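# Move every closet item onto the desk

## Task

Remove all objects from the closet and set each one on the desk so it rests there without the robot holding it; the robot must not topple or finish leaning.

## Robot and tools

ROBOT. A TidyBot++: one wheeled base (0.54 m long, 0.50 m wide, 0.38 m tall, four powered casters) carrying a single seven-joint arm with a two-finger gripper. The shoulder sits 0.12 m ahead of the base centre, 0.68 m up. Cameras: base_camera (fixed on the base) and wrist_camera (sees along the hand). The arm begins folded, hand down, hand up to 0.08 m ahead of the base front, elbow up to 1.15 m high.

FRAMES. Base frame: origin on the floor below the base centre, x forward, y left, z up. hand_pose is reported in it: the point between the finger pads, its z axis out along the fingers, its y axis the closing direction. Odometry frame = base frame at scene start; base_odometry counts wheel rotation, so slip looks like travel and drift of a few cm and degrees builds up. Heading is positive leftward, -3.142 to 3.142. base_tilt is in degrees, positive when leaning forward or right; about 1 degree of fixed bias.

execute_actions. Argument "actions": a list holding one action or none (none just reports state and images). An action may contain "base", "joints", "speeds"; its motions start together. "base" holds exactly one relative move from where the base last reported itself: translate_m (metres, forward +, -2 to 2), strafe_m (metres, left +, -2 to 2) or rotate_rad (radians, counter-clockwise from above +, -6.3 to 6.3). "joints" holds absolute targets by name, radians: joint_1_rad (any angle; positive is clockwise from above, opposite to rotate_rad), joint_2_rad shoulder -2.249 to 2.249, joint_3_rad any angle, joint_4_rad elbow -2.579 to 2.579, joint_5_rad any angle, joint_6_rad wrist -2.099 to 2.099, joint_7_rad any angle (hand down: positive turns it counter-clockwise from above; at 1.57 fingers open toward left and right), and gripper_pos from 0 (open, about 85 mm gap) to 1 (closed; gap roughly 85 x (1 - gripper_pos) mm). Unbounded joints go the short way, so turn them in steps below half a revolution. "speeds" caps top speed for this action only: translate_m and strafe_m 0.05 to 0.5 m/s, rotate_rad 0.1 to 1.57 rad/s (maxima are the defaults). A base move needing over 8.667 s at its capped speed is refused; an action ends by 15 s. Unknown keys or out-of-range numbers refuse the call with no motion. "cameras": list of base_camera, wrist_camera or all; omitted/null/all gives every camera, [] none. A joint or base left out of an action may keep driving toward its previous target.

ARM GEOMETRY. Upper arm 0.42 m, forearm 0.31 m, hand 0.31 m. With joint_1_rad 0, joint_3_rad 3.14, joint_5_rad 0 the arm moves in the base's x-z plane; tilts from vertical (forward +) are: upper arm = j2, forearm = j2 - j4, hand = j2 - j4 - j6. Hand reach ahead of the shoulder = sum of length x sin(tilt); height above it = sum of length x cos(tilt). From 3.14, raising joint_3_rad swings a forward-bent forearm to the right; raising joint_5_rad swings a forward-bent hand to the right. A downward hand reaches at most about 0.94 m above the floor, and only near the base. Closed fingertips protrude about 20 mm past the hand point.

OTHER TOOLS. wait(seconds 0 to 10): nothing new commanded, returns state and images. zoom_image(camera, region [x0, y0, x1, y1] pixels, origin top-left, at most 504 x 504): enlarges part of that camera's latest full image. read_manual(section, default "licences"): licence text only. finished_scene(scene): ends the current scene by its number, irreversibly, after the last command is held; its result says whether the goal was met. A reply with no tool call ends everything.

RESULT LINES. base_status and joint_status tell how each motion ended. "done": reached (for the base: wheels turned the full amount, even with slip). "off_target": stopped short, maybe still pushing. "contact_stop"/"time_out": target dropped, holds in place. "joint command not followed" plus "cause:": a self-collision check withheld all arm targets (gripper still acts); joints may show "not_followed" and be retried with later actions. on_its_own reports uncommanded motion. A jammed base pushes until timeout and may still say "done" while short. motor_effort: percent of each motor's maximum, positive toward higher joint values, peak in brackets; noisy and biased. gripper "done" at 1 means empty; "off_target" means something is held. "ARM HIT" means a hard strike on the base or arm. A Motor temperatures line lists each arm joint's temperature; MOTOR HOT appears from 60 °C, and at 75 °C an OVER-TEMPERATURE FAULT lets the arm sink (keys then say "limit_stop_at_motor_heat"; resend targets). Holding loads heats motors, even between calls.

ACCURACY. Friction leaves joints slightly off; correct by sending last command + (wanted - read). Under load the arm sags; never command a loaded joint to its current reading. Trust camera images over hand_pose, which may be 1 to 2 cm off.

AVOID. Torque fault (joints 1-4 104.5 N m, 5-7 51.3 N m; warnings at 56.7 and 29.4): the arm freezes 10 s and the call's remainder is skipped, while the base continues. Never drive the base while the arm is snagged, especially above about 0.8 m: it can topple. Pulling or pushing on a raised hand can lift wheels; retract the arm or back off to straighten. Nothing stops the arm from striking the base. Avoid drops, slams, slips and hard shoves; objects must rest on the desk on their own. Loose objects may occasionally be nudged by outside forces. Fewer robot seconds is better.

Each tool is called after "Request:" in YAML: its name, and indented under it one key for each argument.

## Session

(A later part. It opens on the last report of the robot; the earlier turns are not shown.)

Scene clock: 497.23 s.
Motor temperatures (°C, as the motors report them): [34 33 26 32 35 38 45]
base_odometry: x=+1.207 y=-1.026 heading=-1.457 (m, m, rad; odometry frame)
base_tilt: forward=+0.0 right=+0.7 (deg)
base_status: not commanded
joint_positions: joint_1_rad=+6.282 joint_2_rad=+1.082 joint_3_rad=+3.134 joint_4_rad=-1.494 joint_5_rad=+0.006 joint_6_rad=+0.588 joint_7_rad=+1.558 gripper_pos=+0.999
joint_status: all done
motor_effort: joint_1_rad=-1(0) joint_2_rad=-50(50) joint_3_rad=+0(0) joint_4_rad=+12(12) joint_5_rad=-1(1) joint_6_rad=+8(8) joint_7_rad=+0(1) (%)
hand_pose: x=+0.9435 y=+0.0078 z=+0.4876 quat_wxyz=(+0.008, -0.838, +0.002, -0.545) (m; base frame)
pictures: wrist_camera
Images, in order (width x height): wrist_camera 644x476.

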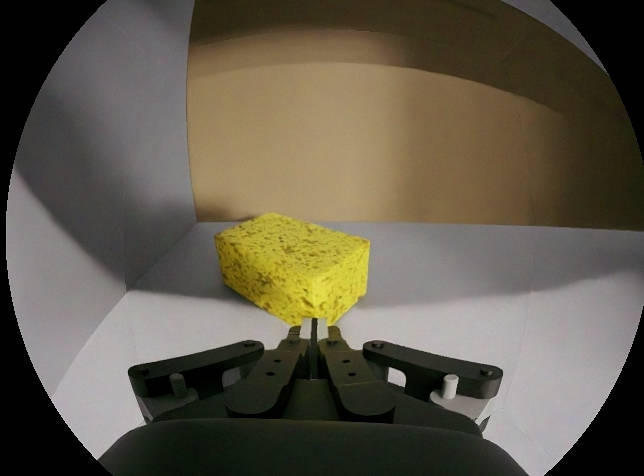

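Request:
execute_actions:
  actions:
    - {"base":{"translate_m":-0.35}}
  cameras: []

Request:
execute_actions:
  actions:
    - {"joints":{"joint_2_rad":1.17,"joint_4_rad":-0.58,"joint_6_rad":-0.72,"joint_7_rad":2.5,"gripper_pos":0}}
  cameras: []

Request:
execute_actions:
  actions:
    - {"base":{"translate_m":0.33},"speeds":{"translate_m":0.12}}
  cameras: ["wrist_camera"]

Scene clock: 514.80 s.
Motor temperatures (°C, as the motors report them): [34 33 26 32 35 38 45]
base_odometry: x=+1.167 y=-0.678 heading=-1.456 (m, m, rad; odometry frame)
base_tilt: forward=-0.1 right=+0.7 (deg)
base_status: done
joint_positions: joint_1_rad=+6.282 joint_2_rad=+1.082 joint_3_rad=+3.134 joint_4_rad=-1.494 joint_5_rad=+0.006 joint_6_rad=+0.588 joint_7_rad=+1.558 gripper_pos=+0.999
joint_status: not commanded
motor_effort: joint_1_rad=+1(5) joint_2_rad=-50(52) joint_3_rad=+0(2) joint_4_rad=+12(13) joint_5_rad=-1(0) joint_6_rad=+8(9) joint_7_rad=+0(0) (%)
hand_pose: x=+0.9432 y=+0.0077 z=+0.4873 quat_wxyz=(+0.008, -0.839, +0.002, -0.545) (m; base frame)
pictures: none
No camera images: the call's "cameras" was empty. Leave "cameras" out to get every camera's image.

Scene clock: 517.03 s.
Motor temperatures (°C, as the motors report them): [34 33 26 32 35 38 45]
base_odometry: x=+1.167 y=-0.678 heading=-1.456 (m, m, rad; odometry frame)
base_tilt: forward=+0.0 right=+0.7 (deg)
base_status: not commanded
joint_positions: joint_1_rad=+6.282 joint_2_rad=+1.141 joint_3_rad=+3.134 joint_4_rad=-0.600 joint_5_rad=+0.006 joint_6_rad=-0.679 joint_7_rad=+2.465 gripper_pos=+0.000
joint_status: all done
motor_effort: joint_1_rad=+0(1) joint_2_rad=-57(56) joint_3_rad=+0(1) joint_4_rad=+17(18) joint_5_rad=-1(1) joint_6_rad=+6(9) joint_7_rad=+1(1) (%)
hand_pose: x=+1.0169 y=+0.0049 z=+0.5703 quat_wxyz=(-0.151, -0.843, -0.407, -0.319) (m; base frame)
pictures: none
No camera images: the call's "cameras" was empty. Leave "cameras" out to get every camera's image.

Scene clock: 520.40 s.
Motor temperatures (°C, as the motors report them): [34 33 26 32 35 38 45]
base_odometry: x=+1.205 y=-1.006 heading=-1.456 (m, m, rad; odometry frame)
base_tilt: forward=+0.0 right=+0.7 (deg)
base_status: done
joint_positions: joint_1_rad=+6.282 joint_2_rad=+1.169 joint_3_rad=+3.134 joint_4_rad=-0.592 joint_5_rad=+0.006 joint_6_rad=-0.683 joint_7_rad=+2.465 gripper_pos=+0.000
joint_status: not commanded
motor_effort: joint_1_rad=+0(2) joint_2_rad=-58(68) joint_3_rad=+0(1) joint_4_rad=+18(30) joint_5_rad=-1(1) joint_6_rad=+6(6) joint_7_rad=+0(0) (%)
hand_pose: x=+1.0147 y=+0.0049 z=+0.5481 quat_wxyz=(-0.146, -0.847, -0.408, -0.309) (m; base frame)
pictures: wrist_camera
Images, in order (width x height): wrist_camera 644x476.

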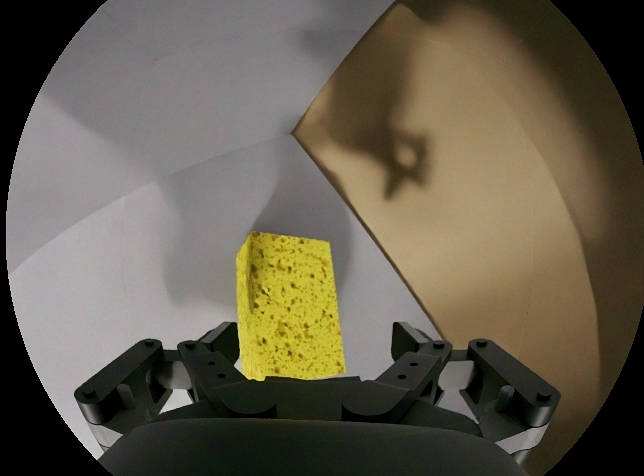

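Request:
execute_actions:
  actions:
    - {"base":{"strafe_m":0.015},"speeds":{"strafe_m":0.05},"joints":{"joint_2_rad":1.26}}
  cameras: ["wrist_camera"]

Request:
execute_actions:
  actions:
    - {"joints":{"gripper_pos":1}}
  cameras: ["wrist_camera"]

Scene clock: 526.17 s.
Motor temperatures (°C, as the motors report them): [34 34 26 32 35 38 45]
base_odometry: x=+1.220 y=-1.004 heading=-1.457 (m, m, rad; odometry frame)
base_tilt: forward=+0.0 right=+0.7 (deg)
base_status: done
joint_positions: joint_1_rad=+6.282 joint_2_rad=+1.231 joint_3_rad=+3.134 joint_4_rad=-0.574 joint_5_rad=+0.006 joint_6_rad=-0.683 joint_7_rad=+2.465 gripper_pos=+0.000
joint_status: all done
motor_effort: joint_1_rad=-1(3) joint_2_rad=-52(63) joint_3_rad=-1(1) joint_4_rad=+14(18) joint_5_rad=-1(3) joint_6_rad=+3(6) joint_7_rad=-1(1) (%)
hand_pose: x=+1.0107 y=+0.0054 z=+0.5019 quat_wxyz=(-0.137, -0.853, -0.412, -0.290) (m; base frame)
pictures: wrist_camera
Images, in order (width x height): wrist_camera 644x476.

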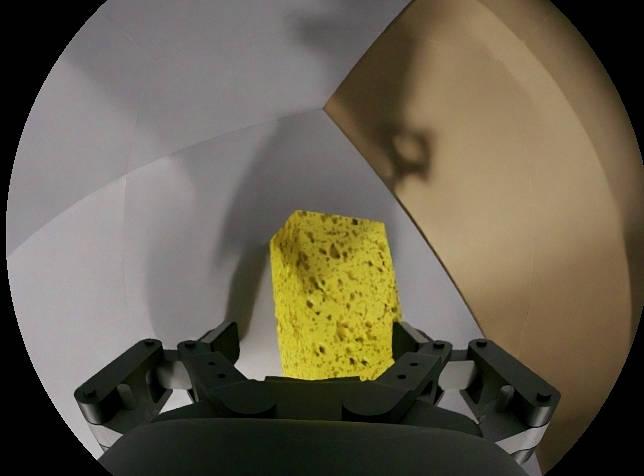

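Scene clock: 527.27 s.
Motor temperatures (°C, as the motors report them): [34 34 26 32 35 38 45]
base_odometry: x=+1.220 y=-1.004 heading=-1.457 (m, m, rad; odometry frame)
base_tilt: forward=-0.1 right=+0.7 (deg)
base_status: not commanded
joint_positions: joint_1_rad=+6.280 joint_2_rad=+1.204 joint_3_rad=+3.135 joint_4_rad=-0.567 joint_5_rad=+0.006 joint_6_rad=-0.683 joint_7_rad=+2.465 gripper_pos=+0.997
joint_status: all done
motor_effort: joint_1_rad=+3(3) joint_2_rad=-43(51) joint_3_rad=+1(2) joint_4_rad=+11(15) joint_5_rad=+0(3) joint_6_rad=+2(3) joint_7_rad=+0(1) (%)
hand_pose: x=+1.0175 y=+0.0061 z=+0.5300 quat_wxyz=(-0.145, -0.847, -0.410, -0.305) (m; base frame)
pictures: wrist_camera
Images, in order (width x height): wrist_camera 644x476.

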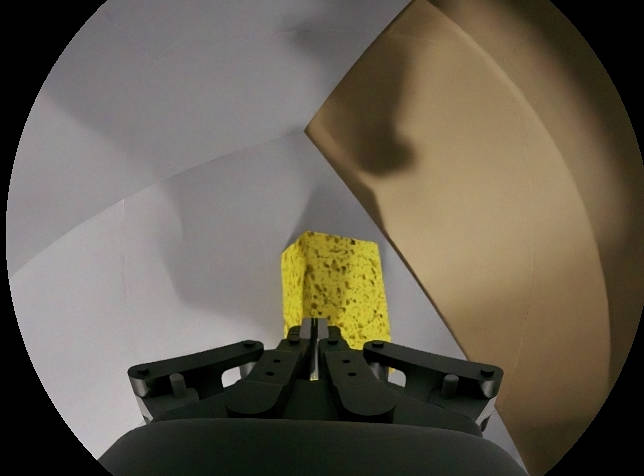

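Finger landed on top. Retry with undo of strafe.

Request:
execute_actions:
  actions:
    - {"joints":{"joint_2_rad":1.17,"gripper_pos":0}}
  cameras: []

Request:
execute_actions:
  actions:
    - {"base":{"strafe_m":-0.02},"speeds":{"strafe_m":0.05}}
  cameras: []

Request:
execute_actions:
  actions:
    - {"joints":{"joint_2_rad":1.26}}
  cameras: ["wrist_camera"]

Scene clock: 535.13 s.
Motor temperatures (°C, as the motors report them): [34 34 26 32 35 38 45]
base_odometry: x=+1.220 y=-1.004 heading=-1.457 (m, m, rad; odometry frame)
base_tilt: forward=+0.0 right=+0.7 (deg)
base_status: not commanded
joint_positions: joint_1_rad=+6.280 joint_2_rad=+1.194 joint_3_rad=+3.135 joint_4_rad=-0.577 joint_5_rad=+0.006 joint_6_rad=-0.683 joint_7_rad=+2.465 gripper_pos=+0.000
joint_status: all done
motor_effort: joint_1_rad=+0(3) joint_2_rad=-57(60) joint_3_rad=+0(1) joint_4_rad=+17(18) joint_5_rad=-1(0) joint_6_rad=+5(6) joint_7_rad=+0(0) (%)
hand_pose: x=+1.0160 y=+0.0061 z=+0.5340 quat_wxyz=(-0.145, -0.847, -0.410, -0.305) (m; base frame)
pictures: none
No camera images: the call's "cameras" was empty. Leave "cameras" out to get every camera's image.

Scene clock: 535.93 s.
Motor temperatures (°C, as the motors report them): [34 34 26 32 35 38 45]
base_odometry: x=+1.200 y=-1.007 heading=-1.456 (m, m, rad; odometry frame)
base_tilt: forward=-0.1 right=+0.7 (deg)
base_status: done
joint_positions: joint_1_rad=+6.280 joint_2_rad=+1.193 joint_3_rad=+3.135 joint_4_rad=-0.577 joint_5_rad=+0.006 joint_6_rad=-0.683 joint_7_rad=+2.465 gripper_pos=+0.000
joint_status: not commanded
motor_effort: joint_1_rad=+2(6) joint_2_rad=-58(60) joint_3_rad=+0(2) joint_4_rad=+17(18) joint_5_rad=-1(2) joint_6_rad=+5(6) joint_7_rad=+1(1) (%)
hand_pose: x=+1.0160 y=+0.0057 z=+0.5344 quat_wxyz=(-0.145, -0.847, -0.410, -0.305) (m; base frame)
pictures: none
No camera images: the call's "cameras" was empty. Leave "cameras" out to get every camera's image.

Scene clock: 536.83 s.
Motor temperatures (°C, as the motors report them): [34 34 26 32 35 38 45]
base_odometry: x=+1.200 y=-1.007 heading=-1.456 (m, m, rad; odometry frame)
base_tilt: forward=-0.1 right=+0.6 (deg)
base_status: not commanded
joint_positions: joint_1_rad=+6.280 joint_2_rad=+1.232 joint_3_rad=+3.135 joint_4_rad=-0.574 joint_5_rad=+0.006 joint_6_rad=-0.683 joint_7_rad=+2.465 gripper_pos=+0.000
joint_status: all done
motor_effort: joint_1_rad=+0(1) joint_2_rad=-51(58) joint_3_rad=+0(1) joint_4_rad=+14(17) joint_5_rad=-2(2) joint_6_rad=+3(5) joint_7_rad=+0(1) (%)
hand_pose: x=+1.0105 y=+0.0057 z=+0.5013 quat_wxyz=(-0.138, -0.853, -0.412, -0.290) (m; base frame)
pictures: wrist_camera
Images, in order (width x height): wrist_camera 644x476.

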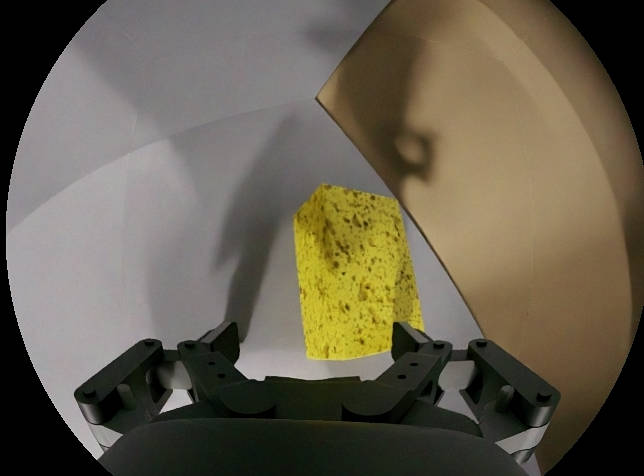

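Request:
execute_actions:
  actions:
    - {"joints":{"joint_2_rad":1.13,"joint_6_rad":-0.92}}
  cameras: []

Request:
execute_actions:
  actions:
    - {"base":{"translate_m":0.085},"speeds":{"translate_m":0.06}}
  cameras: ["wrist_camera"]

Scene clock: 543.40 s.
Motor temperatures (°C, as the motors report them): [34 34 26 32 35 38 45]
base_odometry: x=+1.200 y=-1.007 heading=-1.456 (m, m, rad; odometry frame)
base_tilt: forward=-0.1 right=+0.6 (deg)
base_status: not commanded
joint_positions: joint_1_rad=+6.280 joint_2_rad=+1.173 joint_3_rad=+3.135 joint_4_rad=-0.580 joint_5_rad=+0.006 joint_6_rad=-0.879 joint_7_rad=+2.465 gripper_pos=+0.000
joint_status: joint_2_rad off_target (ended at +1.173, target +1.130); the others done
motor_effort: joint_1_rad=+0(3) joint_2_rad=-60(76) joint_3_rad=+0(1) joint_4_rad=+18(22) joint_5_rad=-1(0) joint_6_rad=+4(5) joint_7_rad=+0(0) (%)
hand_pose: x=+0.9678 y=+0.0055 z=+0.5163 quat_wxyz=(-0.108, -0.871, -0.421, -0.228) (m; base frame)
pictures: none
No camera images: the call's "cameras" was empty. Leave "cameras" out to get every camera's image.

Scene clock: 547.37 s.
Motor temperatures (°C, as the motors report them): [34 34 26 32 35 38 45]
base_odometry: x=+1.203 y=-1.036 heading=-1.456 (m, m, rad; odometry frame)
base_tilt: forward=-0.1 right=+0.7 (deg)
base_status: translate_m time_out (by the wheels' count: +0.029 of +0.085)
joint_positions: joint_1_rad=+6.281 joint_2_rad=+1.159 joint_3_rad=+3.135 joint_4_rad=-0.635 joint_5_rad=+0.006 joint_6_rad=-0.890 joint_7_rad=+2.465 gripper_pos=+0.000
joint_status: not commanded
motor_effort: joint_1_rad=+0(5) joint_2_rad=-62(75) joint_3_rad=+0(1) joint_4_rad=+27(35) joint_5_rad=-1(0) joint_6_rad=+3(6) joint_7_rad=+0(0) (%)
hand_pose: x=+0.9485 y=+0.0046 z=+0.5013 quat_wxyz=(-0.097, -0.877, -0.424, -0.205) (m; base frame)
pictures: wrist_camera
Images, in order (width x height): wrist_camera 644x476.

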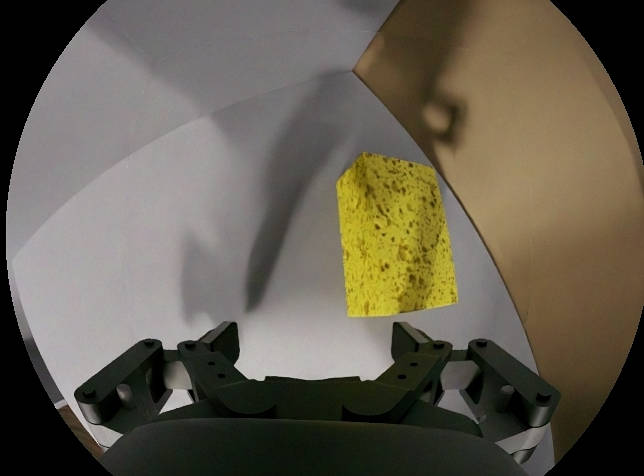

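Request:
execute_actions:
  actions:
    - {"base":{"translate_m":-0.06},"speeds":{"translate_m":0.06},"joints":{"joint_2_rad":1.4,"joint_4_rad":-0.15,"joint_6_rad":-0.8}}
  cameras: ["wrist_camera"]

Scene clock: 554.97 s.
Motor temperatures (°C, as the motors report them): [34 34 26 32 35 38 45]
base_odometry: x=+1.197 y=-0.977 heading=-1.455 (m, m, rad; odometry frame)
base_tilt: forward=-0.1 right=+0.7 (deg)
base_status: done
joint_positions: joint_1_rad=+6.281 joint_2_rad=+1.379 joint_3_rad=+3.135 joint_4_rad=-0.170 joint_5_rad=+0.006 joint_6_rad=-0.842 joint_7_rad=+2.465 gripper_pos=+0.000
joint_status: all done
motor_effort: joint_1_rad=-1(2) joint_2_rad=-60(70) joint_3_rad=+0(1) joint_4_rad=+18(24) joint_5_rad=-1(1) joint_6_rad=+6(7) joint_7_rad=+0(0) (%)
hand_pose: x=+1.0586 y=+0.0037 z=+0.5416 quat_wxyz=(-0.158, -0.838, -0.403, -0.331) (m; base frame)
pictures: wrist_camera
Images, in order (width x height): wrist_camera 644x476.

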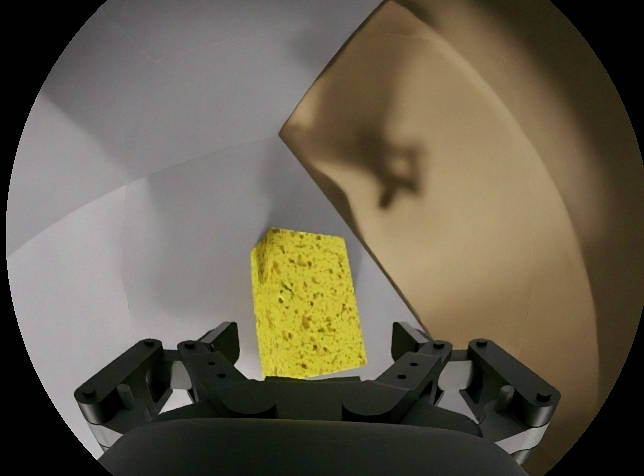

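Request:
execute_actions:
  actions:
    - {"base":{"translate_m":0.05},"speeds":{"translate_m":0.05}}
  cameras: []

Request:
execute_actions:
  actions:
    - {"joints":{"joint_2_rad":1.47}}
  cameras: ["wrist_camera"]

Scene clock: 560.70 s.
Motor temperatures (°C, as the motors report them): [34 34 26 32 35 38 45]
base_odometry: x=+1.202 y=-1.026 heading=-1.456 (m, m, rad; odometry frame)
base_tilt: forward=-0.1 right=+0.6 (deg)
base_status: done
joint_positions: joint_1_rad=+6.281 joint_2_rad=+1.379 joint_3_rad=+3.135 joint_4_rad=-0.170 joint_5_rad=+0.006 joint_6_rad=-0.841 joint_7_rad=+2.465 gripper_pos=+0.000
joint_status: not commanded
motor_effort: joint_1_rad=+0(4) joint_2_rad=-61(62) joint_3_rad=-1(0) joint_4_rad=+18(19) joint_5_rad=-1(2) joint_6_rad=+6(7) joint_7_rad=+0(0) (%)
hand_pose: x=+1.0588 y=+0.0037 z=+0.5414 quat_wxyz=(-0.158, -0.838, -0.403, -0.331) (m; base frame)
pictures: none
No camera images: the call's "cameras" was empty. Leave "cameras" out to get every camera's image.

Scene clock: 561.90 s.
Motor temperatures (°C, as the motors report them): [34 34 26 32 35 38 45]
base_odometry: x=+1.202 y=-1.026 heading=-1.455 (m, m, rad; odometry frame)
base_tilt: forward=+0.0 right=+0.7 (deg)
base_status: not commanded
joint_positions: joint_1_rad=+6.281 joint_2_rad=+1.431 joint_3_rad=+3.135 joint_4_rad=-0.153 joint_5_rad=+0.006 joint_6_rad=-0.829 joint_7_rad=+2.465 gripper_pos=+0.000
joint_status: joint_2_rad off_target (ended at +1.431, target +1.470)
motor_effort: joint_1_rad=+0(2) joint_2_rad=-53(65) joint_3_rad=+0(1) joint_4_rad=+14(19) joint_5_rad=-1(0) joint_6_rad=+4(6) joint_7_rad=+1(1) (%)
hand_pose: x=+1.0573 y=+0.0037 z=+0.5042 quat_wxyz=(-0.153, -0.842, -0.405, -0.322) (m; base frame)
pictures: wrist_camera
Images, in order (width x height): wrist_camera 644x476.

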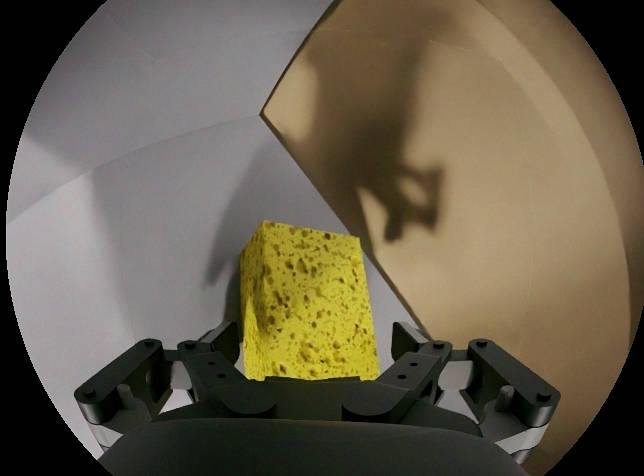

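Request:
execute_actions:
  actions:
    - {"joints":{"gripper_pos":1}}
  cameras: []

Request:
execute_actions:
  actions:
    - {"joints":{"joint_2_rad":1.39}}
  cameras: ["wrist_camera"]

Scene clock: 568.63 s.
Motor temperatures (°C, as the motors report them): [34 34 26 32 35 38 45]
base_odometry: x=+1.202 y=-1.026 heading=-1.455 (m, m, rad; odometry frame)
base_tilt: forward=-0.1 right=+0.7 (deg)
base_status: not commanded
joint_positions: joint_1_rad=+6.281 joint_2_rad=+1.419 joint_3_rad=+3.135 joint_4_rad=-0.130 joint_5_rad=+0.006 joint_6_rad=-0.809 joint_7_rad=+2.466 gripper_pos=+0.999
joint_status: all done
motor_effort: joint_1_rad=+0(5) joint_2_rad=-51(58) joint_3_rad=+0(1) joint_4_rad=+13(17) joint_5_rad=-1(0) joint_6_rad=+3(5) joint_7_rad=+0(1) (%)
hand_pose: x=+1.0690 y=+0.0040 z=+0.5316 quat_wxyz=(-0.165, -0.833, -0.401, -0.345) (m; base frame)
pictures: none
No camera images: the call's "cameras" was empty. Leave "cameras" out to get every camera's image.

Scene clock: 569.50 s.
Motor temperatures (°C, as the motors report them): [34 34 26 32 35 38 45]
base_odometry: x=+1.202 y=-1.026 heading=-1.455 (m, m, rad; odometry frame)
base_tilt: forward=+0.0 right=+0.6 (deg)
base_status: not commanded
joint_positions: joint_1_rad=+6.281 joint_2_rad=+1.409 joint_3_rad=+3.135 joint_4_rad=-0.133 joint_5_rad=+0.006 joint_6_rad=-0.809 joint_7_rad=+2.466 gripper_pos=+0.999
joint_status: all done
motor_effort: joint_1_rad=+0(2) joint_2_rad=-60(62) joint_3_rad=-1(1) joint_4_rad=+18(18) joint_5_rad=-1(1) joint_6_rad=+6(6) joint_7_rad=+0(0) (%)
hand_pose: x=+1.0698 y=+0.0040 z=+0.5398 quat_wxyz=(-0.166, -0.831, -0.401, -0.348) (m; base frame)
pictures: wrist_camera
Images, in order (width x height): wrist_camera 644x476.

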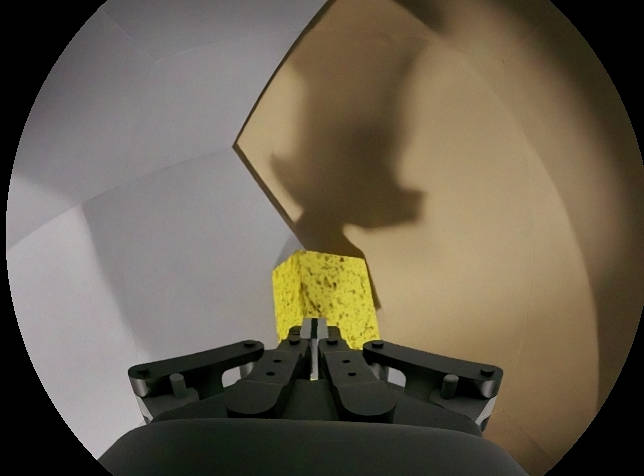

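Request:
execute_actions:
  actions:
    - {"joints":{"joint_2_rad":1.47}}
  cameras: []

Request:
execute_actions:
  actions:
    - {"base":{"translate_m":-0.17},"speeds":{"translate_m":0.06}}
  cameras: []

Request:
execute_actions:
  actions:
    - {"base":{"translate_m":0.1},"speeds":{"translate_m":0.06},"joints":{"joint_2_rad":1.3,"joint_6_rad":-1.25,"gripper_pos":0}}
  cameras: ["wrist_camera"]

Scene clock: 578.57 s.
Motor temperatures (°C, as the motors report them): [34 35 26 32 35 38 45]
base_odometry: x=+1.202 y=-1.026 heading=-1.455 (m, m, rad; odometry frame)
base_tilt: forward=-0.1 right=+0.7 (deg)
base_status: not commanded
joint_positions: joint_1_rad=+6.281 joint_2_rad=+1.421 joint_3_rad=+3.135 joint_4_rad=-0.129 joint_5_rad=+0.006 joint_6_rad=-0.808 joint_7_rad=+2.466 gripper_pos=+0.999
joint_status: joint_2_rad off_target (ended at +1.421, target +1.470)
motor_effort: joint_1_rad=+0(3) joint_2_rad=-51(61) joint_3_rad=+0(0) joint_4_rad=+14(18) joint_5_rad=-1(1) joint_6_rad=+3(6) joint_7_rad=+0(0) (%)
hand_pose: x=+1.0690 y=+0.0040 z=+0.5309 quat_wxyz=(-0.164, -0.833, -0.401, -0.344) (m; base frame)
pictures: none
No camera images: the call's "cameras" was empty. Leave "cameras" out to get every camera's image.

Scene clock: 581.90 s.
Motor temperatures (°C, as the motors report them): [34 35 26 32 35 38 45]
base_odometry: x=+1.182 y=-0.857 heading=-1.456 (m, m, rad; odometry frame)
base_tilt: forward=-0.1 right=+0.7 (deg)
base_status: done
joint_positions: joint_1_rad=+6.280 joint_2_rad=+1.456 joint_3_rad=+3.135 joint_4_rad=-0.135 joint_5_rad=+0.006 joint_6_rad=-0.808 joint_7_rad=+2.466 gripper_pos=+0.999
joint_status: not commanded
motor_effort: joint_1_rad=+0(4) joint_2_rad=-60(62) joint_3_rad=+0(0) joint_4_rad=+18(18) joint_5_rad=-1(0) joint_6_rad=+6(6) joint_7_rad=+0(1) (%)
hand_pose: x=+1.0618 y=+0.0046 z=+0.4948 quat_wxyz=(-0.156, -0.839, -0.405, -0.328) (m; base frame)
pictures: none
No camera images: the call's "cameras" was empty. Leave "cameras" out to get every camera's image.

Scene clock: 586.07 s.
Motor temperatures (°C, as the motors report them): [34 35 26 32 35 38 45]
base_odometry: x=+1.193 y=-0.953 heading=-1.454 (m, m, rad; odometry frame)
base_tilt: forward=-0.1 right=+0.7 (deg)
base_status: translate_m time_out (by the wheels' count: +0.096 of +0.100)
joint_positions: joint_1_rad=+6.262 joint_2_rad=+1.293 joint_3_rad=+3.135 joint_4_rad=-0.162 joint_5_rad=+0.006 joint_6_rad=-1.235 joint_7_rad=+2.466 gripper_pos=+0.000
joint_status: all done
motor_effort: joint_1_rad=+6(8) joint_2_rad=-55(63) joint_3_rad=+0(1) joint_4_rad=+18(23) joint_5_rad=-1(2) joint_6_rad=+5(8) joint_7_rad=+0(1) (%)
hand_pose: x=+0.9716 y=+0.0197 z=+0.5537 quat_wxyz=(-0.095, -0.874, -0.431, -0.203) (m; base frame)
pictures: wrist_camera
Images, in order (width x height): wrist_camera 644x476.

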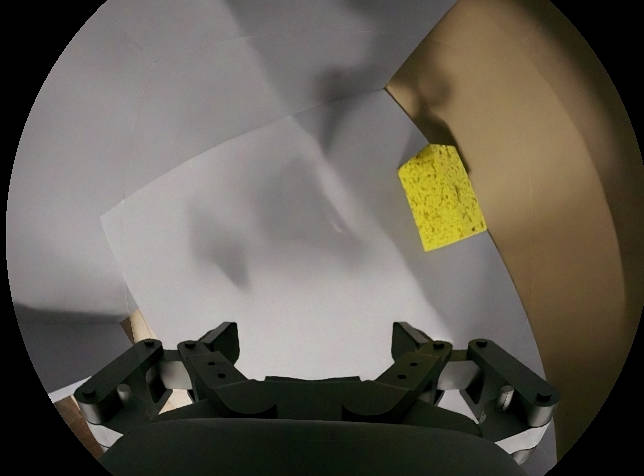

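Request:
execute_actions:
  actions:
    - {"base":{"translate_m":-0.4}}
  cameras: []

Request:
execute_actions:
  actions:
    - {"base":{"strafe_m":-0.36},"joints":{"joint_1_rad":0,"joint_2_rad":1.95,"joint_4_rad":0.38,"joint_5_rad":-1.47,"joint_6_rad":-1.0,"joint_7_rad":0.0}}
  cameras: []

Request:
execute_actions:
  actions:
    - {"base":{"translate_m":0.4},"speeds":{"translate_m":0.12}}
  cameras: ["wrist_camera"]

Scene clock: 607.53 s.
Motor temperatures (°C, as the motors report them): [34 35 26 32 35 38 45]
base_odometry: x=+1.146 y=-0.556 heading=-1.454 (m, m, rad; odometry frame)
base_tilt: forward=-0.1 right=+0.7 (deg)
base_status: done
joint_positions: joint_1_rad=+6.274 joint_2_rad=+1.293 joint_3_rad=+3.135 joint_4_rad=-0.161 joint_5_rad=+0.006 joint_6_rad=-1.235 joint_7_rad=+2.466 gripper_pos=+0.000
joint_status: not commanded
motor_effort: joint_1_rad=+0(5) joint_2_rad=-58(64) joint_3_rad=+0(1) joint_4_rad=+16(18) joint_5_rad=-1(2) joint_6_rad=+3(4) joint_7_rad=+0(1) (%)
hand_pose: x=+0.9718 y=+0.0096 z=+0.5534 quat_wxyz=(-0.096, -0.876, -0.426, -0.203) (m; base frame)
pictures: none
No camera images: the call's "cameras" was empty. Leave "cameras" out to get every camera's image.

Scene clock: 610.47 s.
Motor temperatures (°C, as the motors report them): [34 35 26 32 35 38 45]
base_odometry: x=+0.789 y=-0.598 heading=-1.454 (m, m, rad; odometry frame)
base_tilt: forward=-0.1 right=+0.7 (deg)
base_status: done
joint_positions: joint_1_rad=+6.290 joint_2_rad=+1.935 joint_3_rad=+3.135 joint_4_rad=+0.359 joint_5_rad=-1.448 joint_6_rad=-1.043 joint_7_rad=+0.023 gripper_pos=+0.000
joint_status: all done
motor_effort: joint_1_rad=+0(6) joint_2_rad=-57(60) joint_3_rad=-4(4) joint_4_rad=+17(17) joint_5_rad=-9(9) joint_6_rad=+0(3) joint_7_rad=+0(0) (%)
hand_pose: x=+0.9856 y=+0.2610 z=+0.4988 quat_wxyz=(+0.595, -0.391, +0.631, +0.307) (m; base frame)
pictures: none
No camera images: the call's "cameras" was empty. Leave "cameras" out to get every camera's image.

Scene clock: 617.20 s.
Motor temperatures (°C, as the motors report them): [34 35 26 32 35 38 45]
base_odometry: x=+0.848 y=-0.993 heading=-1.448 (m, m, rad; odometry frame)
base_tilt: forward=-0.2 right=+0.6 (deg)
base_status: translate_m time_out (by the wheels' count: +0.399 of +0.400)
joint_positions: joint_1_rad=+6.189 joint_2_rad=+1.990 joint_3_rad=+3.141 joint_4_rad=+0.459 joint_5_rad=-1.453 joint_6_rad=-1.027 joint_7_rad=+0.023 gripper_pos=+0.000
joint_status: not commanded
motor_effort: joint_1_rad=+18(28) joint_2_rad=-62(79) joint_3_rad=-7(8) joint_4_rad=+3(18) joint_5_rad=-8(10) joint_6_rad=+0(4) joint_7_rad=+0(0) (%)
hand_pose: x=+0.9511 y=+0.3450 z=+0.4988 quat_wxyz=(+0.596, -0.424, +0.599, +0.324) (m; base frame)
pictures: wrist_camera
Images, in order (width x height): wrist_camera 644x476.

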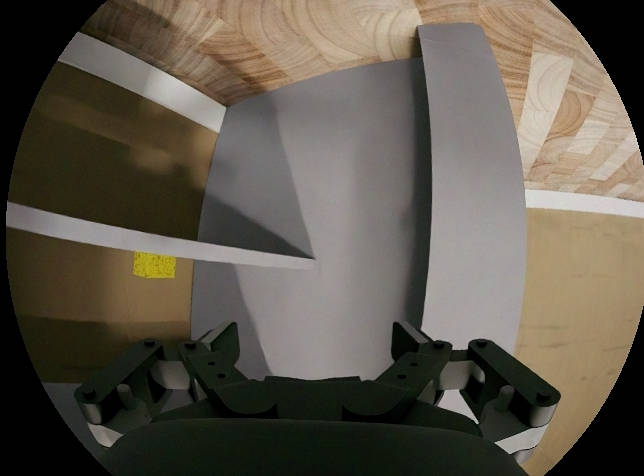

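Request:
execute_actions:
  actions:
    - {"base":{"translate_m":-0.25},"joints":{"joint_7_rad":1.6}}
  cameras: []

Request:
execute_actions:
  actions:
    - {"base":{"strafe_m":0.08},"joints":{"joint_1_rad":0,"joint_2_rad":1.9,"joint_4_rad":0.36,"joint_7_rad":3.14}}

Scene clock: 625.80 s.
Motor temperatures (°C, as the motors report them): [34 36 26 32 35 38 45]
base_odometry: x=+0.818 y=-0.745 heading=-1.448 (m, m, rad; odometry frame)
base_tilt: forward=-0.1 right=+0.7 (deg)
base_status: done
joint_positions: joint_1_rad=+6.290 joint_2_rad=+1.959 joint_3_rad=+3.141 joint_4_rad=+0.382 joint_5_rad=-1.453 joint_6_rad=-1.027 joint_7_rad=+1.586 gripper_pos=+0.000
joint_status: all done
motor_effort: joint_1_rad=+0(13) joint_2_rad=-57(60) joint_3_rad=-4(7) joint_4_rad=+17(19) joint_5_rad=-9(9) joint_6_rad=+0(2) joint_7_rad=+1(0) (%)
hand_pose: x=+0.9855 y=+0.2599 z=+0.4889 quat_wxyz=(+0.637, -0.721, +0.177, -0.206) (m; base frame)
pictures: none
No camera images: the call's "cameras" was empty. Leave "cameras" out to get every camera's image.

Scene clock: 627.57 s.
Motor temperatures (°C, as the motors report them): [34 36 26 32 35 38 45]
base_odometry: x=+0.897 y=-0.735 heading=-1.448 (m, m, rad; odometry frame)
base_tilt: forward=+0.0 right=+0.6 (deg)
base_status: done
joint_positions: joint_1_rad=+6.278 joint_2_rad=+1.924 joint_3_rad=+3.141 joint_4_rad=+0.381 joint_5_rad=-1.453 joint_6_rad=-1.027 joint_7_rad=+3.126 gripper_pos=+0.000
joint_status: all done
motor_effort: joint_1_rad=+0(5) joint_2_rad=-58(58) joint_3_rad=-4(4) joint_4_rad=+17(16) joint_5_rad=-9(8) joint_6_rad=+0(1) joint_7_rad=+0(1) (%)
hand_pose: x=+0.9884 y=+0.2704 z=+0.5185 quat_wxyz=(+0.312, -0.629, -0.384, -0.600) (m; base frame)
pictures: base_camera, wrist_camera
Images, in order (width x height): base_camera 644x364, wrist_camera 644x476.

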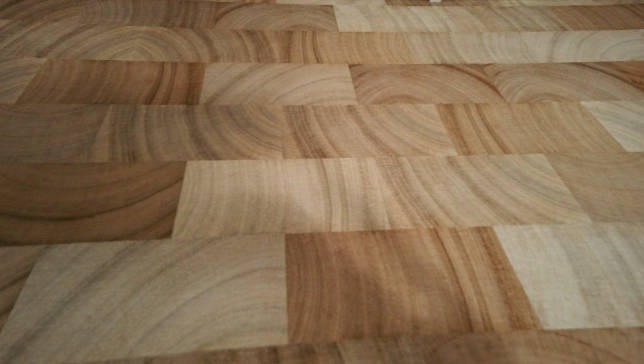

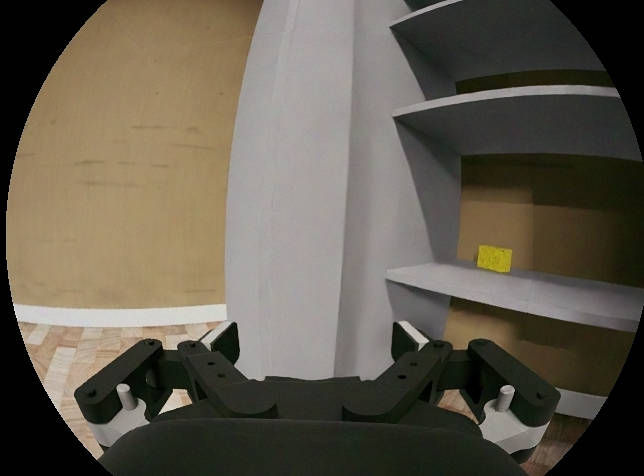

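Request:
execute_actions:
  actions:
    - {"base":{"strafe_m":-0.06},"speeds":{"strafe_m":0.1}}
  cameras: []

Request:
execute_actions:
  actions:
    - {"base":{"translate_m":0.35},"speeds":{"translate_m":0.1}}

Scene clock: 636.27 s.
Motor temperatures (°C, as the motors report them): [34 36 26 32 35 38 45]
base_odometry: x=+0.838 y=-0.742 heading=-1.448 (m, m, rad; odometry frame)
base_tilt: forward=-0.1 right=+0.7 (deg)
base_status: done
joint_positions: joint_1_rad=+6.283 joint_2_rad=+1.924 joint_3_rad=+3.141 joint_4_rad=+0.381 joint_5_rad=-1.453 joint_6_rad=-1.027 joint_7_rad=+3.126 gripper_pos=+0.000
joint_status: not commanded
motor_effort: joint_1_rad=-1(4) joint_2_rad=-57(59) joint_3_rad=-4(5) joint_4_rad=+17(18) joint_5_rad=-9(9) joint_6_rad=+0(1) joint_7_rad=+0(1) (%)
hand_pose: x=+0.9899 y=+0.2658 z=+0.5189 quat_wxyz=(+0.310, -0.630, -0.382, -0.601) (m; base frame)
pictures: none
No camera images: the call's "cameras" was empty. Leave "cameras" out to get every camera's image.

Scene clock: 643.87 s.
Motor temperatures (°C, as the motors report them): [34 36 26 32 35 38 45]
base_odometry: x=+0.868 y=-1.075 heading=-1.357 (m, m, rad; odometry frame)
base_tilt: forward=-0.1 right=+0.7 (deg)
base_status: translate_m time_out (by the wheels' count: +0.333 of +0.350)
joint_positions: joint_1_rad=+6.213 joint_2_rad=+1.944 joint_3_rad=+3.145 joint_4_rad=+0.399 joint_5_rad=-1.454 joint_6_rad=-1.023 joint_7_rad=+3.126 gripper_pos=+0.000
joint_status: not commanded
motor_effort: joint_1_rad=+10(29) joint_2_rad=-60(78) joint_3_rad=-6(9) joint_4_rad=+11(18) joint_5_rad=-9(10) joint_6_rad=+0(6) joint_7_rad=+0(1) (%)
hand_pose: x=+0.9670 y=+0.3254 z=+0.5093 quat_wxyz=(+0.329, -0.618, -0.404, -0.589) (m; base frame)
pictures: base_camera, wrist_camera
Images, in order (width x height): base_camera 644x364, wrist_camera 644x476.

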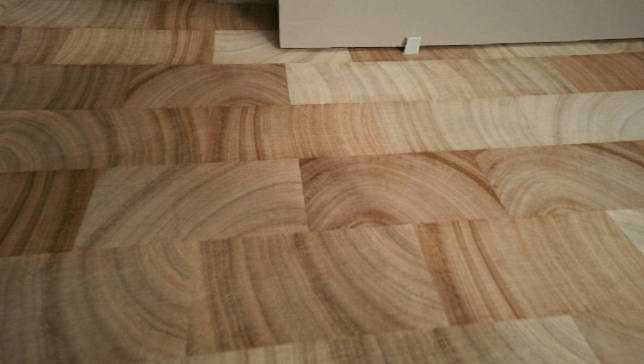

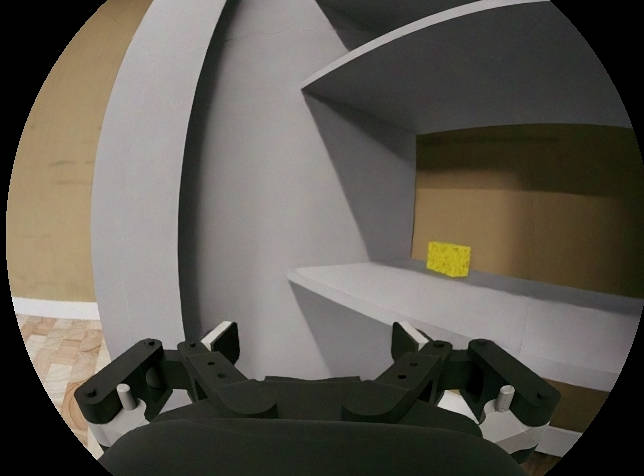

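Request:
execute_actions:
  actions:
    - {"base":{"translate_m":-0.2}}
  cameras: []

Request:
execute_actions:
  actions:
    - {"base":{"rotate_rad":-0.09},"joints":{"joint_1_rad":0.0,"joint_6_rad":-0.3}}
  cameras: []

Request:
execute_actions:
  actions:
    - {"base":{"strafe_m":0.25}}
  cameras: []

Request:
execute_actions:
  actions:
    - {"base":{"translate_m":0.35},"speeds":{"translate_m":0.1}}

Scene clock: 659.40 s.
Motor temperatures (°C, as the motors report them): [34 36 26 32 35 38 45]
base_odometry: x=+0.826 y=-0.880 heading=-1.358 (m, m, rad; odometry frame)
base_tilt: forward=+0.0 right=+0.6 (deg)
base_status: done
joint_positions: joint_1_rad=+6.284 joint_2_rad=+1.919 joint_3_rad=+3.145 joint_4_rad=+0.368 joint_5_rad=-1.454 joint_6_rad=-1.023 joint_7_rad=+3.126 gripper_pos=+0.000
joint_status: not commanded
motor_effort: joint_1_rad=+0(9) joint_2_rad=-56(61) joint_3_rad=-4(5) joint_4_rad=+17(18) joint_5_rad=-8(9) joint_6_rad=+0(1) joint_7_rad=+0(0) (%)
hand_pose: x=+0.9916 y=+0.2646 z=+0.5164 quat_wxyz=(+0.309, -0.633, -0.381, -0.599) (m; base frame)
pictures: none
No camera images: the call's "cameras" was empty. Leave "cameras" out to get every camera's image.

Scene clock: 660.87 s.
Motor temperatures (°C, as the motors report them): [34 36 26 32 35 38 45]
TORQUE WARNING: joint_6_rad reached its warning level (29.4 N m).
base_odometry: x=+0.826 y=-0.879 heading=-1.447 (m, m, rad; odometry frame)
base_tilt: forward=-0.1 right=+0.7 (deg)
base_status: done
joint_positions: joint_1_rad=+6.245 joint_2_rad=+1.921 joint_3_rad=+3.147 joint_4_rad=+0.365 joint_5_rad=-1.455 joint_6_rad=-0.356 joint_7_rad=+3.126 gripper_pos=+0.000
joint_status: joint_6_rad off_target (ended at -0.356, target -0.300); the others done
motor_effort: joint_1_rad=+4(24) joint_2_rad=-60(68) joint_3_rad=-2(6) joint_4_rad=+19(22) joint_5_rad=-4(9) joint_6_rad=+2(22) joint_7_rad=+1(0) (%)
hand_pose: x=+1.1153 y=+0.1479 z=+0.5334 quat_wxyz=(+0.101, -0.695, -0.176, -0.690) (m; base frame)
pictures: none
No camera images: the call's "cameras" was empty. Leave "cameras" out to get every camera's image.

Scene clock: 662.70 s.
Motor temperatures (°C, as the motors report them): [34 36 26 32 35 38 45]
base_odometry: x=+1.074 y=-0.848 heading=-1.447 (m, m, rad; odometry frame)
base_tilt: forward=+0.0 right=+0.6 (deg)
base_status: done
joint_positions: joint_1_rad=+6.276 joint_2_rad=+1.921 joint_3_rad=+3.147 joint_4_rad=+0.365 joint_5_rad=-1.455 joint_6_rad=-0.337 joint_7_rad=+3.126 gripper_pos=+0.000
joint_status: not commanded
motor_effort: joint_1_rad=+0(5) joint_2_rad=-60(61) joint_3_rad=-2(2) joint_4_rad=+19(20) joint_5_rad=-4(4) joint_6_rad=+1(2) joint_7_rad=+1(0) (%)
hand_pose: x=+1.1214 y=+0.1119 z=+0.5342 quat_wxyz=(+0.084, -0.698, -0.159, -0.693) (m; base frame)
pictures: none
No camera images: the call's "cameras" was empty. Leave "cameras" out to get every camera's image.

Scene clock: 666.73 s.
Motor temperatures (°C, as the motors report them): [34 36 26 32 35 38 45]
base_odometry: x=+1.118 y=-1.196 heading=-1.446 (m, m, rad; odometry frame)
base_tilt: forward=+0.0 right=+0.6 (deg)
base_status: done
joint_positions: joint_1_rad=+6.276 joint_2_rad=+1.920 joint_3_rad=+3.147 joint_4_rad=+0.365 joint_5_rad=-1.455 joint_6_rad=-0.337 joint_7_rad=+3.126 gripper_pos=+0.000
joint_status: not commanded
motor_effort: joint_1_rad=+1(1) joint_2_rad=-60(63) joint_3_rad=-2(2) joint_4_rad=+20(20) joint_5_rad=-4(4) joint_6_rad=+0(1) joint_7_rad=+0(0) (%)
hand_pose: x=+1.1215 y=+0.1119 z=+0.5348 quat_wxyz=(+0.084, -0.698, -0.159, -0.693) (m; base frame)
pictures: base_camera, wrist_camera
Images, in order (width x height): base_camera 644x364, wrist_camera 644x476.

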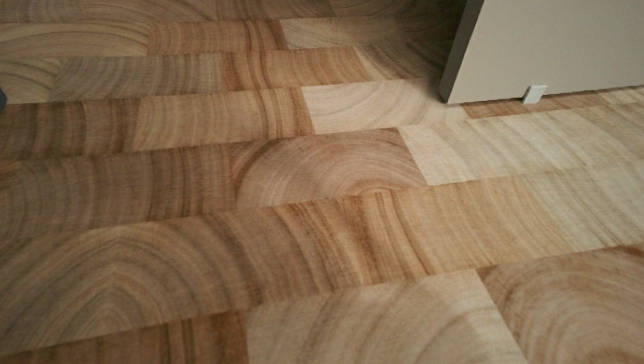

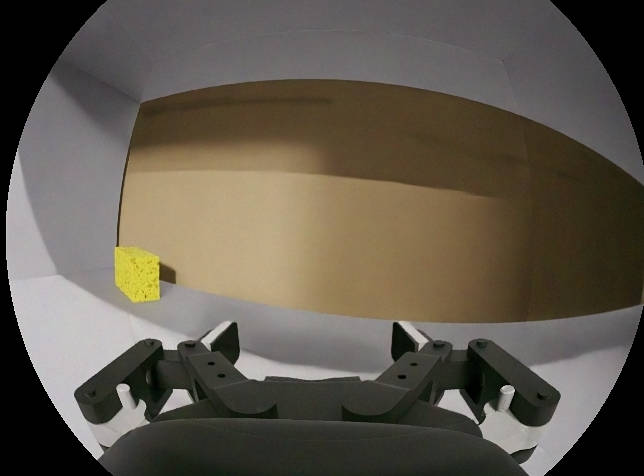

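Request:
execute_actions:
  actions:
    - {"joints":{"joint_6_rad":-1.3}}
  cameras: ["wrist_camera"]

Scene clock: 670.23 s.
Motor temperatures (°C, as the motors report them): [34 37 26 32 35 38 45]
base_odometry: x=+1.118 y=-1.196 heading=-1.446 (m, m, rad; odometry frame)
base_tilt: forward=+0.0 right=+0.7 (deg)
base_status: not commanded
joint_positions: joint_1_rad=+6.282 joint_2_rad=+1.920 joint_3_rad=+3.147 joint_4_rad=+0.365 joint_5_rad=-1.455 joint_6_rad=-1.278 joint_7_rad=+3.126 gripper_pos=+0.000
joint_status: all done
motor_effort: joint_1_rad=-1(3) joint_2_rad=-56(60) joint_3_rad=-5(5) joint_4_rad=+16(19) joint_5_rad=-9(9) joint_6_rad=+0(1) joint_7_rad=+0(0) (%)
hand_pose: x=+0.9179 y=+0.2987 z=+0.5082 quat_wxyz=(+0.388, -0.591, -0.455, -0.542) (m; base frame)
pictures: wrist_camera
Images, in order (width x height): wrist_camera 644x476.

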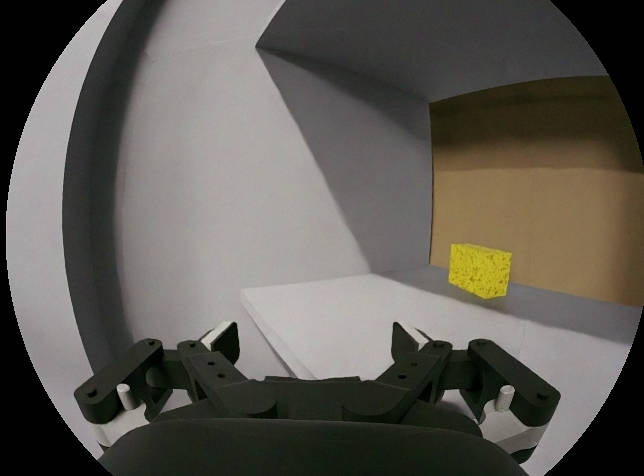

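Request:
execute_actions:
  actions:
    - {"base":{"translate_m":0.15},"speeds":{"translate_m":0.07},"joints":{"joint_1_rad":0.15}}

Scene clock: 675.47 s.
Motor temperatures (°C, as the motors report them): [34 37 26 32 35 38 45]
base_odometry: x=+1.137 y=-1.345 heading=-1.446 (m, m, rad; odometry frame)
base_tilt: forward=+0.0 right=+0.7 (deg)
base_status: done
joint_positions: joint_1_rad=+6.438 joint_2_rad=+1.920 joint_3_rad=+3.147 joint_4_rad=+0.365 joint_5_rad=-1.455 joint_6_rad=-1.278 joint_7_rad=+3.126 gripper_pos=+0.000
joint_status: all done
motor_effort: joint_1_rad=+1(6) joint_2_rad=-56(58) joint_3_rad=-4(5) joint_4_rad=+16(16) joint_5_rad=-9(10) joint_6_rad=+0(1) joint_7_rad=+0(1) (%)
hand_pose: x=+0.9548 y=+0.1706 z=+0.5084 quat_wxyz=(+0.345, -0.624, -0.407, -0.571) (m; base frame)
pictures: base_camera, wrist_camera
Images, in order (width x height): base_camera 644x364, wrist_camera 644x476.

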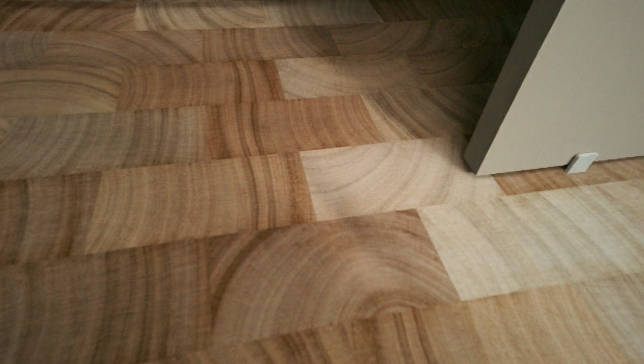

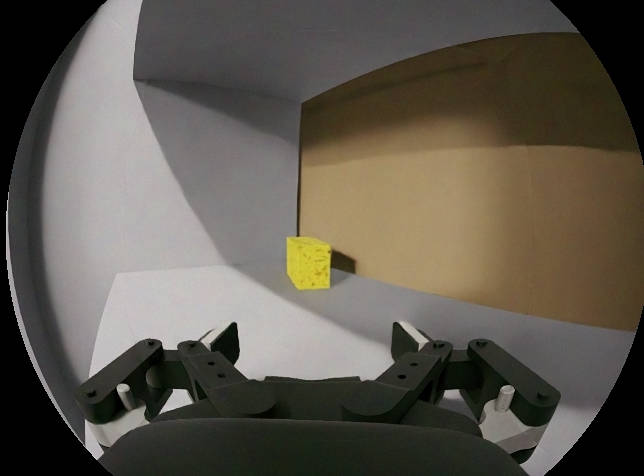

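Request:
execute_actions:
  actions:
    - {"base":{"strafe_m":0.12},"speeds":{"strafe_m":0.07}}
  cameras: []

Request:
execute_actions:
  actions:
    - {"base":{"translate_m":0.06},"speeds":{"translate_m":0.06}}
  cameras: ["wrist_camera"]

Scene clock: 690.70 s.
Motor temperatures (°C, as the motors report them): [34 37 26 32 35 38 45]
base_odometry: x=+1.256 y=-1.330 heading=-1.446 (m, m, rad; odometry frame)
base_tilt: forward=+0.0 right=+0.7 (deg)
base_status: done
joint_positions: joint_1_rad=+6.436 joint_2_rad=+1.920 joint_3_rad=+3.147 joint_4_rad=+0.365 joint_5_rad=-1.455 joint_6_rad=-1.278 joint_7_rad=+3.126 gripper_pos=+0.000
joint_status: not commanded
motor_effort: joint_1_rad=+0(4) joint_2_rad=-56(57) joint_3_rad=-5(5) joint_4_rad=+16(16) joint_5_rad=-9(10) joint_6_rad=+0(0) joint_7_rad=+0(0) (%)
hand_pose: x=+0.9543 y=+0.1728 z=+0.5084 quat_wxyz=(+0.346, -0.624, -0.408, -0.570) (m; base frame)
pictures: none
No camera images: the call's "cameras" was empty. Leave "cameras" out to get every camera's image.

Scene clock: 692.20 s.
Motor temperatures (°C, as the motors report them): [34 37 26 32 35 38 45]
base_odometry: x=+1.264 y=-1.390 heading=-1.445 (m, m, rad; odometry frame)
base_tilt: forward=-0.1 right=+0.6 (deg)
base_status: done
joint_positions: joint_1_rad=+6.436 joint_2_rad=+1.919 joint_3_rad=+3.147 joint_4_rad=+0.365 joint_5_rad=-1.455 joint_6_rad=-1.278 joint_7_rad=+3.126 gripper_pos=+0.000
joint_status: not commanded
motor_effort: joint_1_rad=+0(1) joint_2_rad=-55(60) joint_3_rad=-4(5) joint_4_rad=+16(17) joint_5_rad=-9(10) joint_6_rad=+0(1) joint_7_rad=+1(0) (%)
hand_pose: x=+0.9545 y=+0.1727 z=+0.5092 quat_wxyz=(+0.345, -0.624, -0.408, -0.570) (m; base frame)
pictures: wrist_camera
Images, in order (width x height): wrist_camera 644x476.

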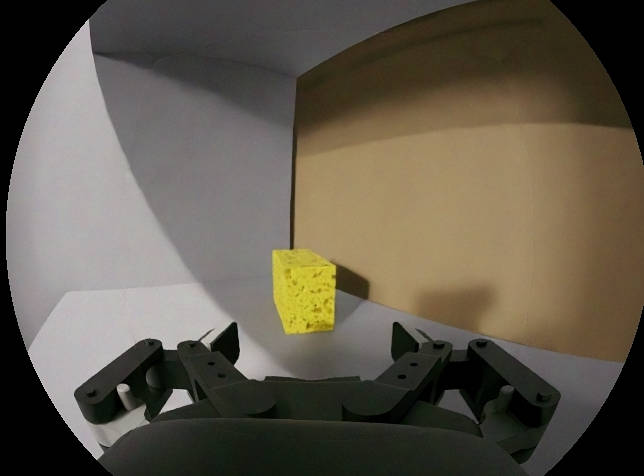

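Request:
execute_actions:
  actions:
    - {"base":{"strafe_m":0.1},"speeds":{"strafe_m":0.06},"joints":{"joint_2_rad":1.95}}
  cameras: []

Request:
execute_actions:
  actions:
    - {"base":{"translate_m":0.03},"speeds":{"translate_m":0.05}}
  cameras: ["wrist_camera"]

Scene clock: 698.83 s.
Motor temperatures (°C, as the motors report them): [34 37 26 32 35 38 45]
base_odometry: x=+1.363 y=-1.377 heading=-1.446 (m, m, rad; odometry frame)
base_tilt: forward=-0.1 right=+0.7 (deg)
base_status: done
joint_positions: joint_1_rad=+6.434 joint_2_rad=+1.933 joint_3_rad=+3.147 joint_4_rad=+0.365 joint_5_rad=-1.455 joint_6_rad=-1.278 joint_7_rad=+3.126 gripper_pos=+0.000
joint_status: all done
motor_effort: joint_1_rad=+0(4) joint_2_rad=-56(57) joint_3_rad=-4(5) joint_4_rad=+16(16) joint_5_rad=-9(10) joint_6_rad=+0(0) joint_7_rad=+1(0) (%)
hand_pose: x=+0.9517 y=+0.1743 z=+0.4978 quat_wxyz=(+0.349, -0.627, -0.406, -0.566) (m; base frame)
pictures: none
No camera images: the call's "cameras" was empty. Leave "cameras" out to get every camera's image.

Scene clock: 699.90 s.
Motor temperatures (°C, as the motors report them): [34 37 26 32 35 38 45]
base_odometry: x=+1.367 y=-1.407 heading=-1.445 (m, m, rad; odometry frame)
base_tilt: forward=+0.0 right=+0.7 (deg)
base_status: done
joint_positions: joint_1_rad=+6.434 joint_2_rad=+1.935 joint_3_rad=+3.147 joint_4_rad=+0.365 joint_5_rad=-1.455 joint_6_rad=-1.278 joint_7_rad=+3.126 gripper_pos=+0.000
joint_status: not commanded
motor_effort: joint_1_rad=+1(2) joint_2_rad=-56(60) joint_3_rad=-4(5) joint_4_rad=+16(17) joint_5_rad=-9(10) joint_6_rad=+0(0) joint_7_rad=+1(0) (%)
hand_pose: x=+0.9515 y=+0.1743 z=+0.4968 quat_wxyz=(+0.350, -0.627, -0.405, -0.566) (m; base frame)
pictures: wrist_camera
Images, in order (width x height): wrist_camera 644x476.

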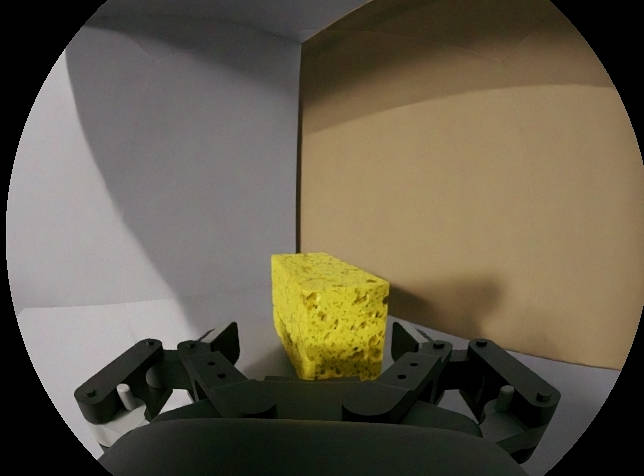

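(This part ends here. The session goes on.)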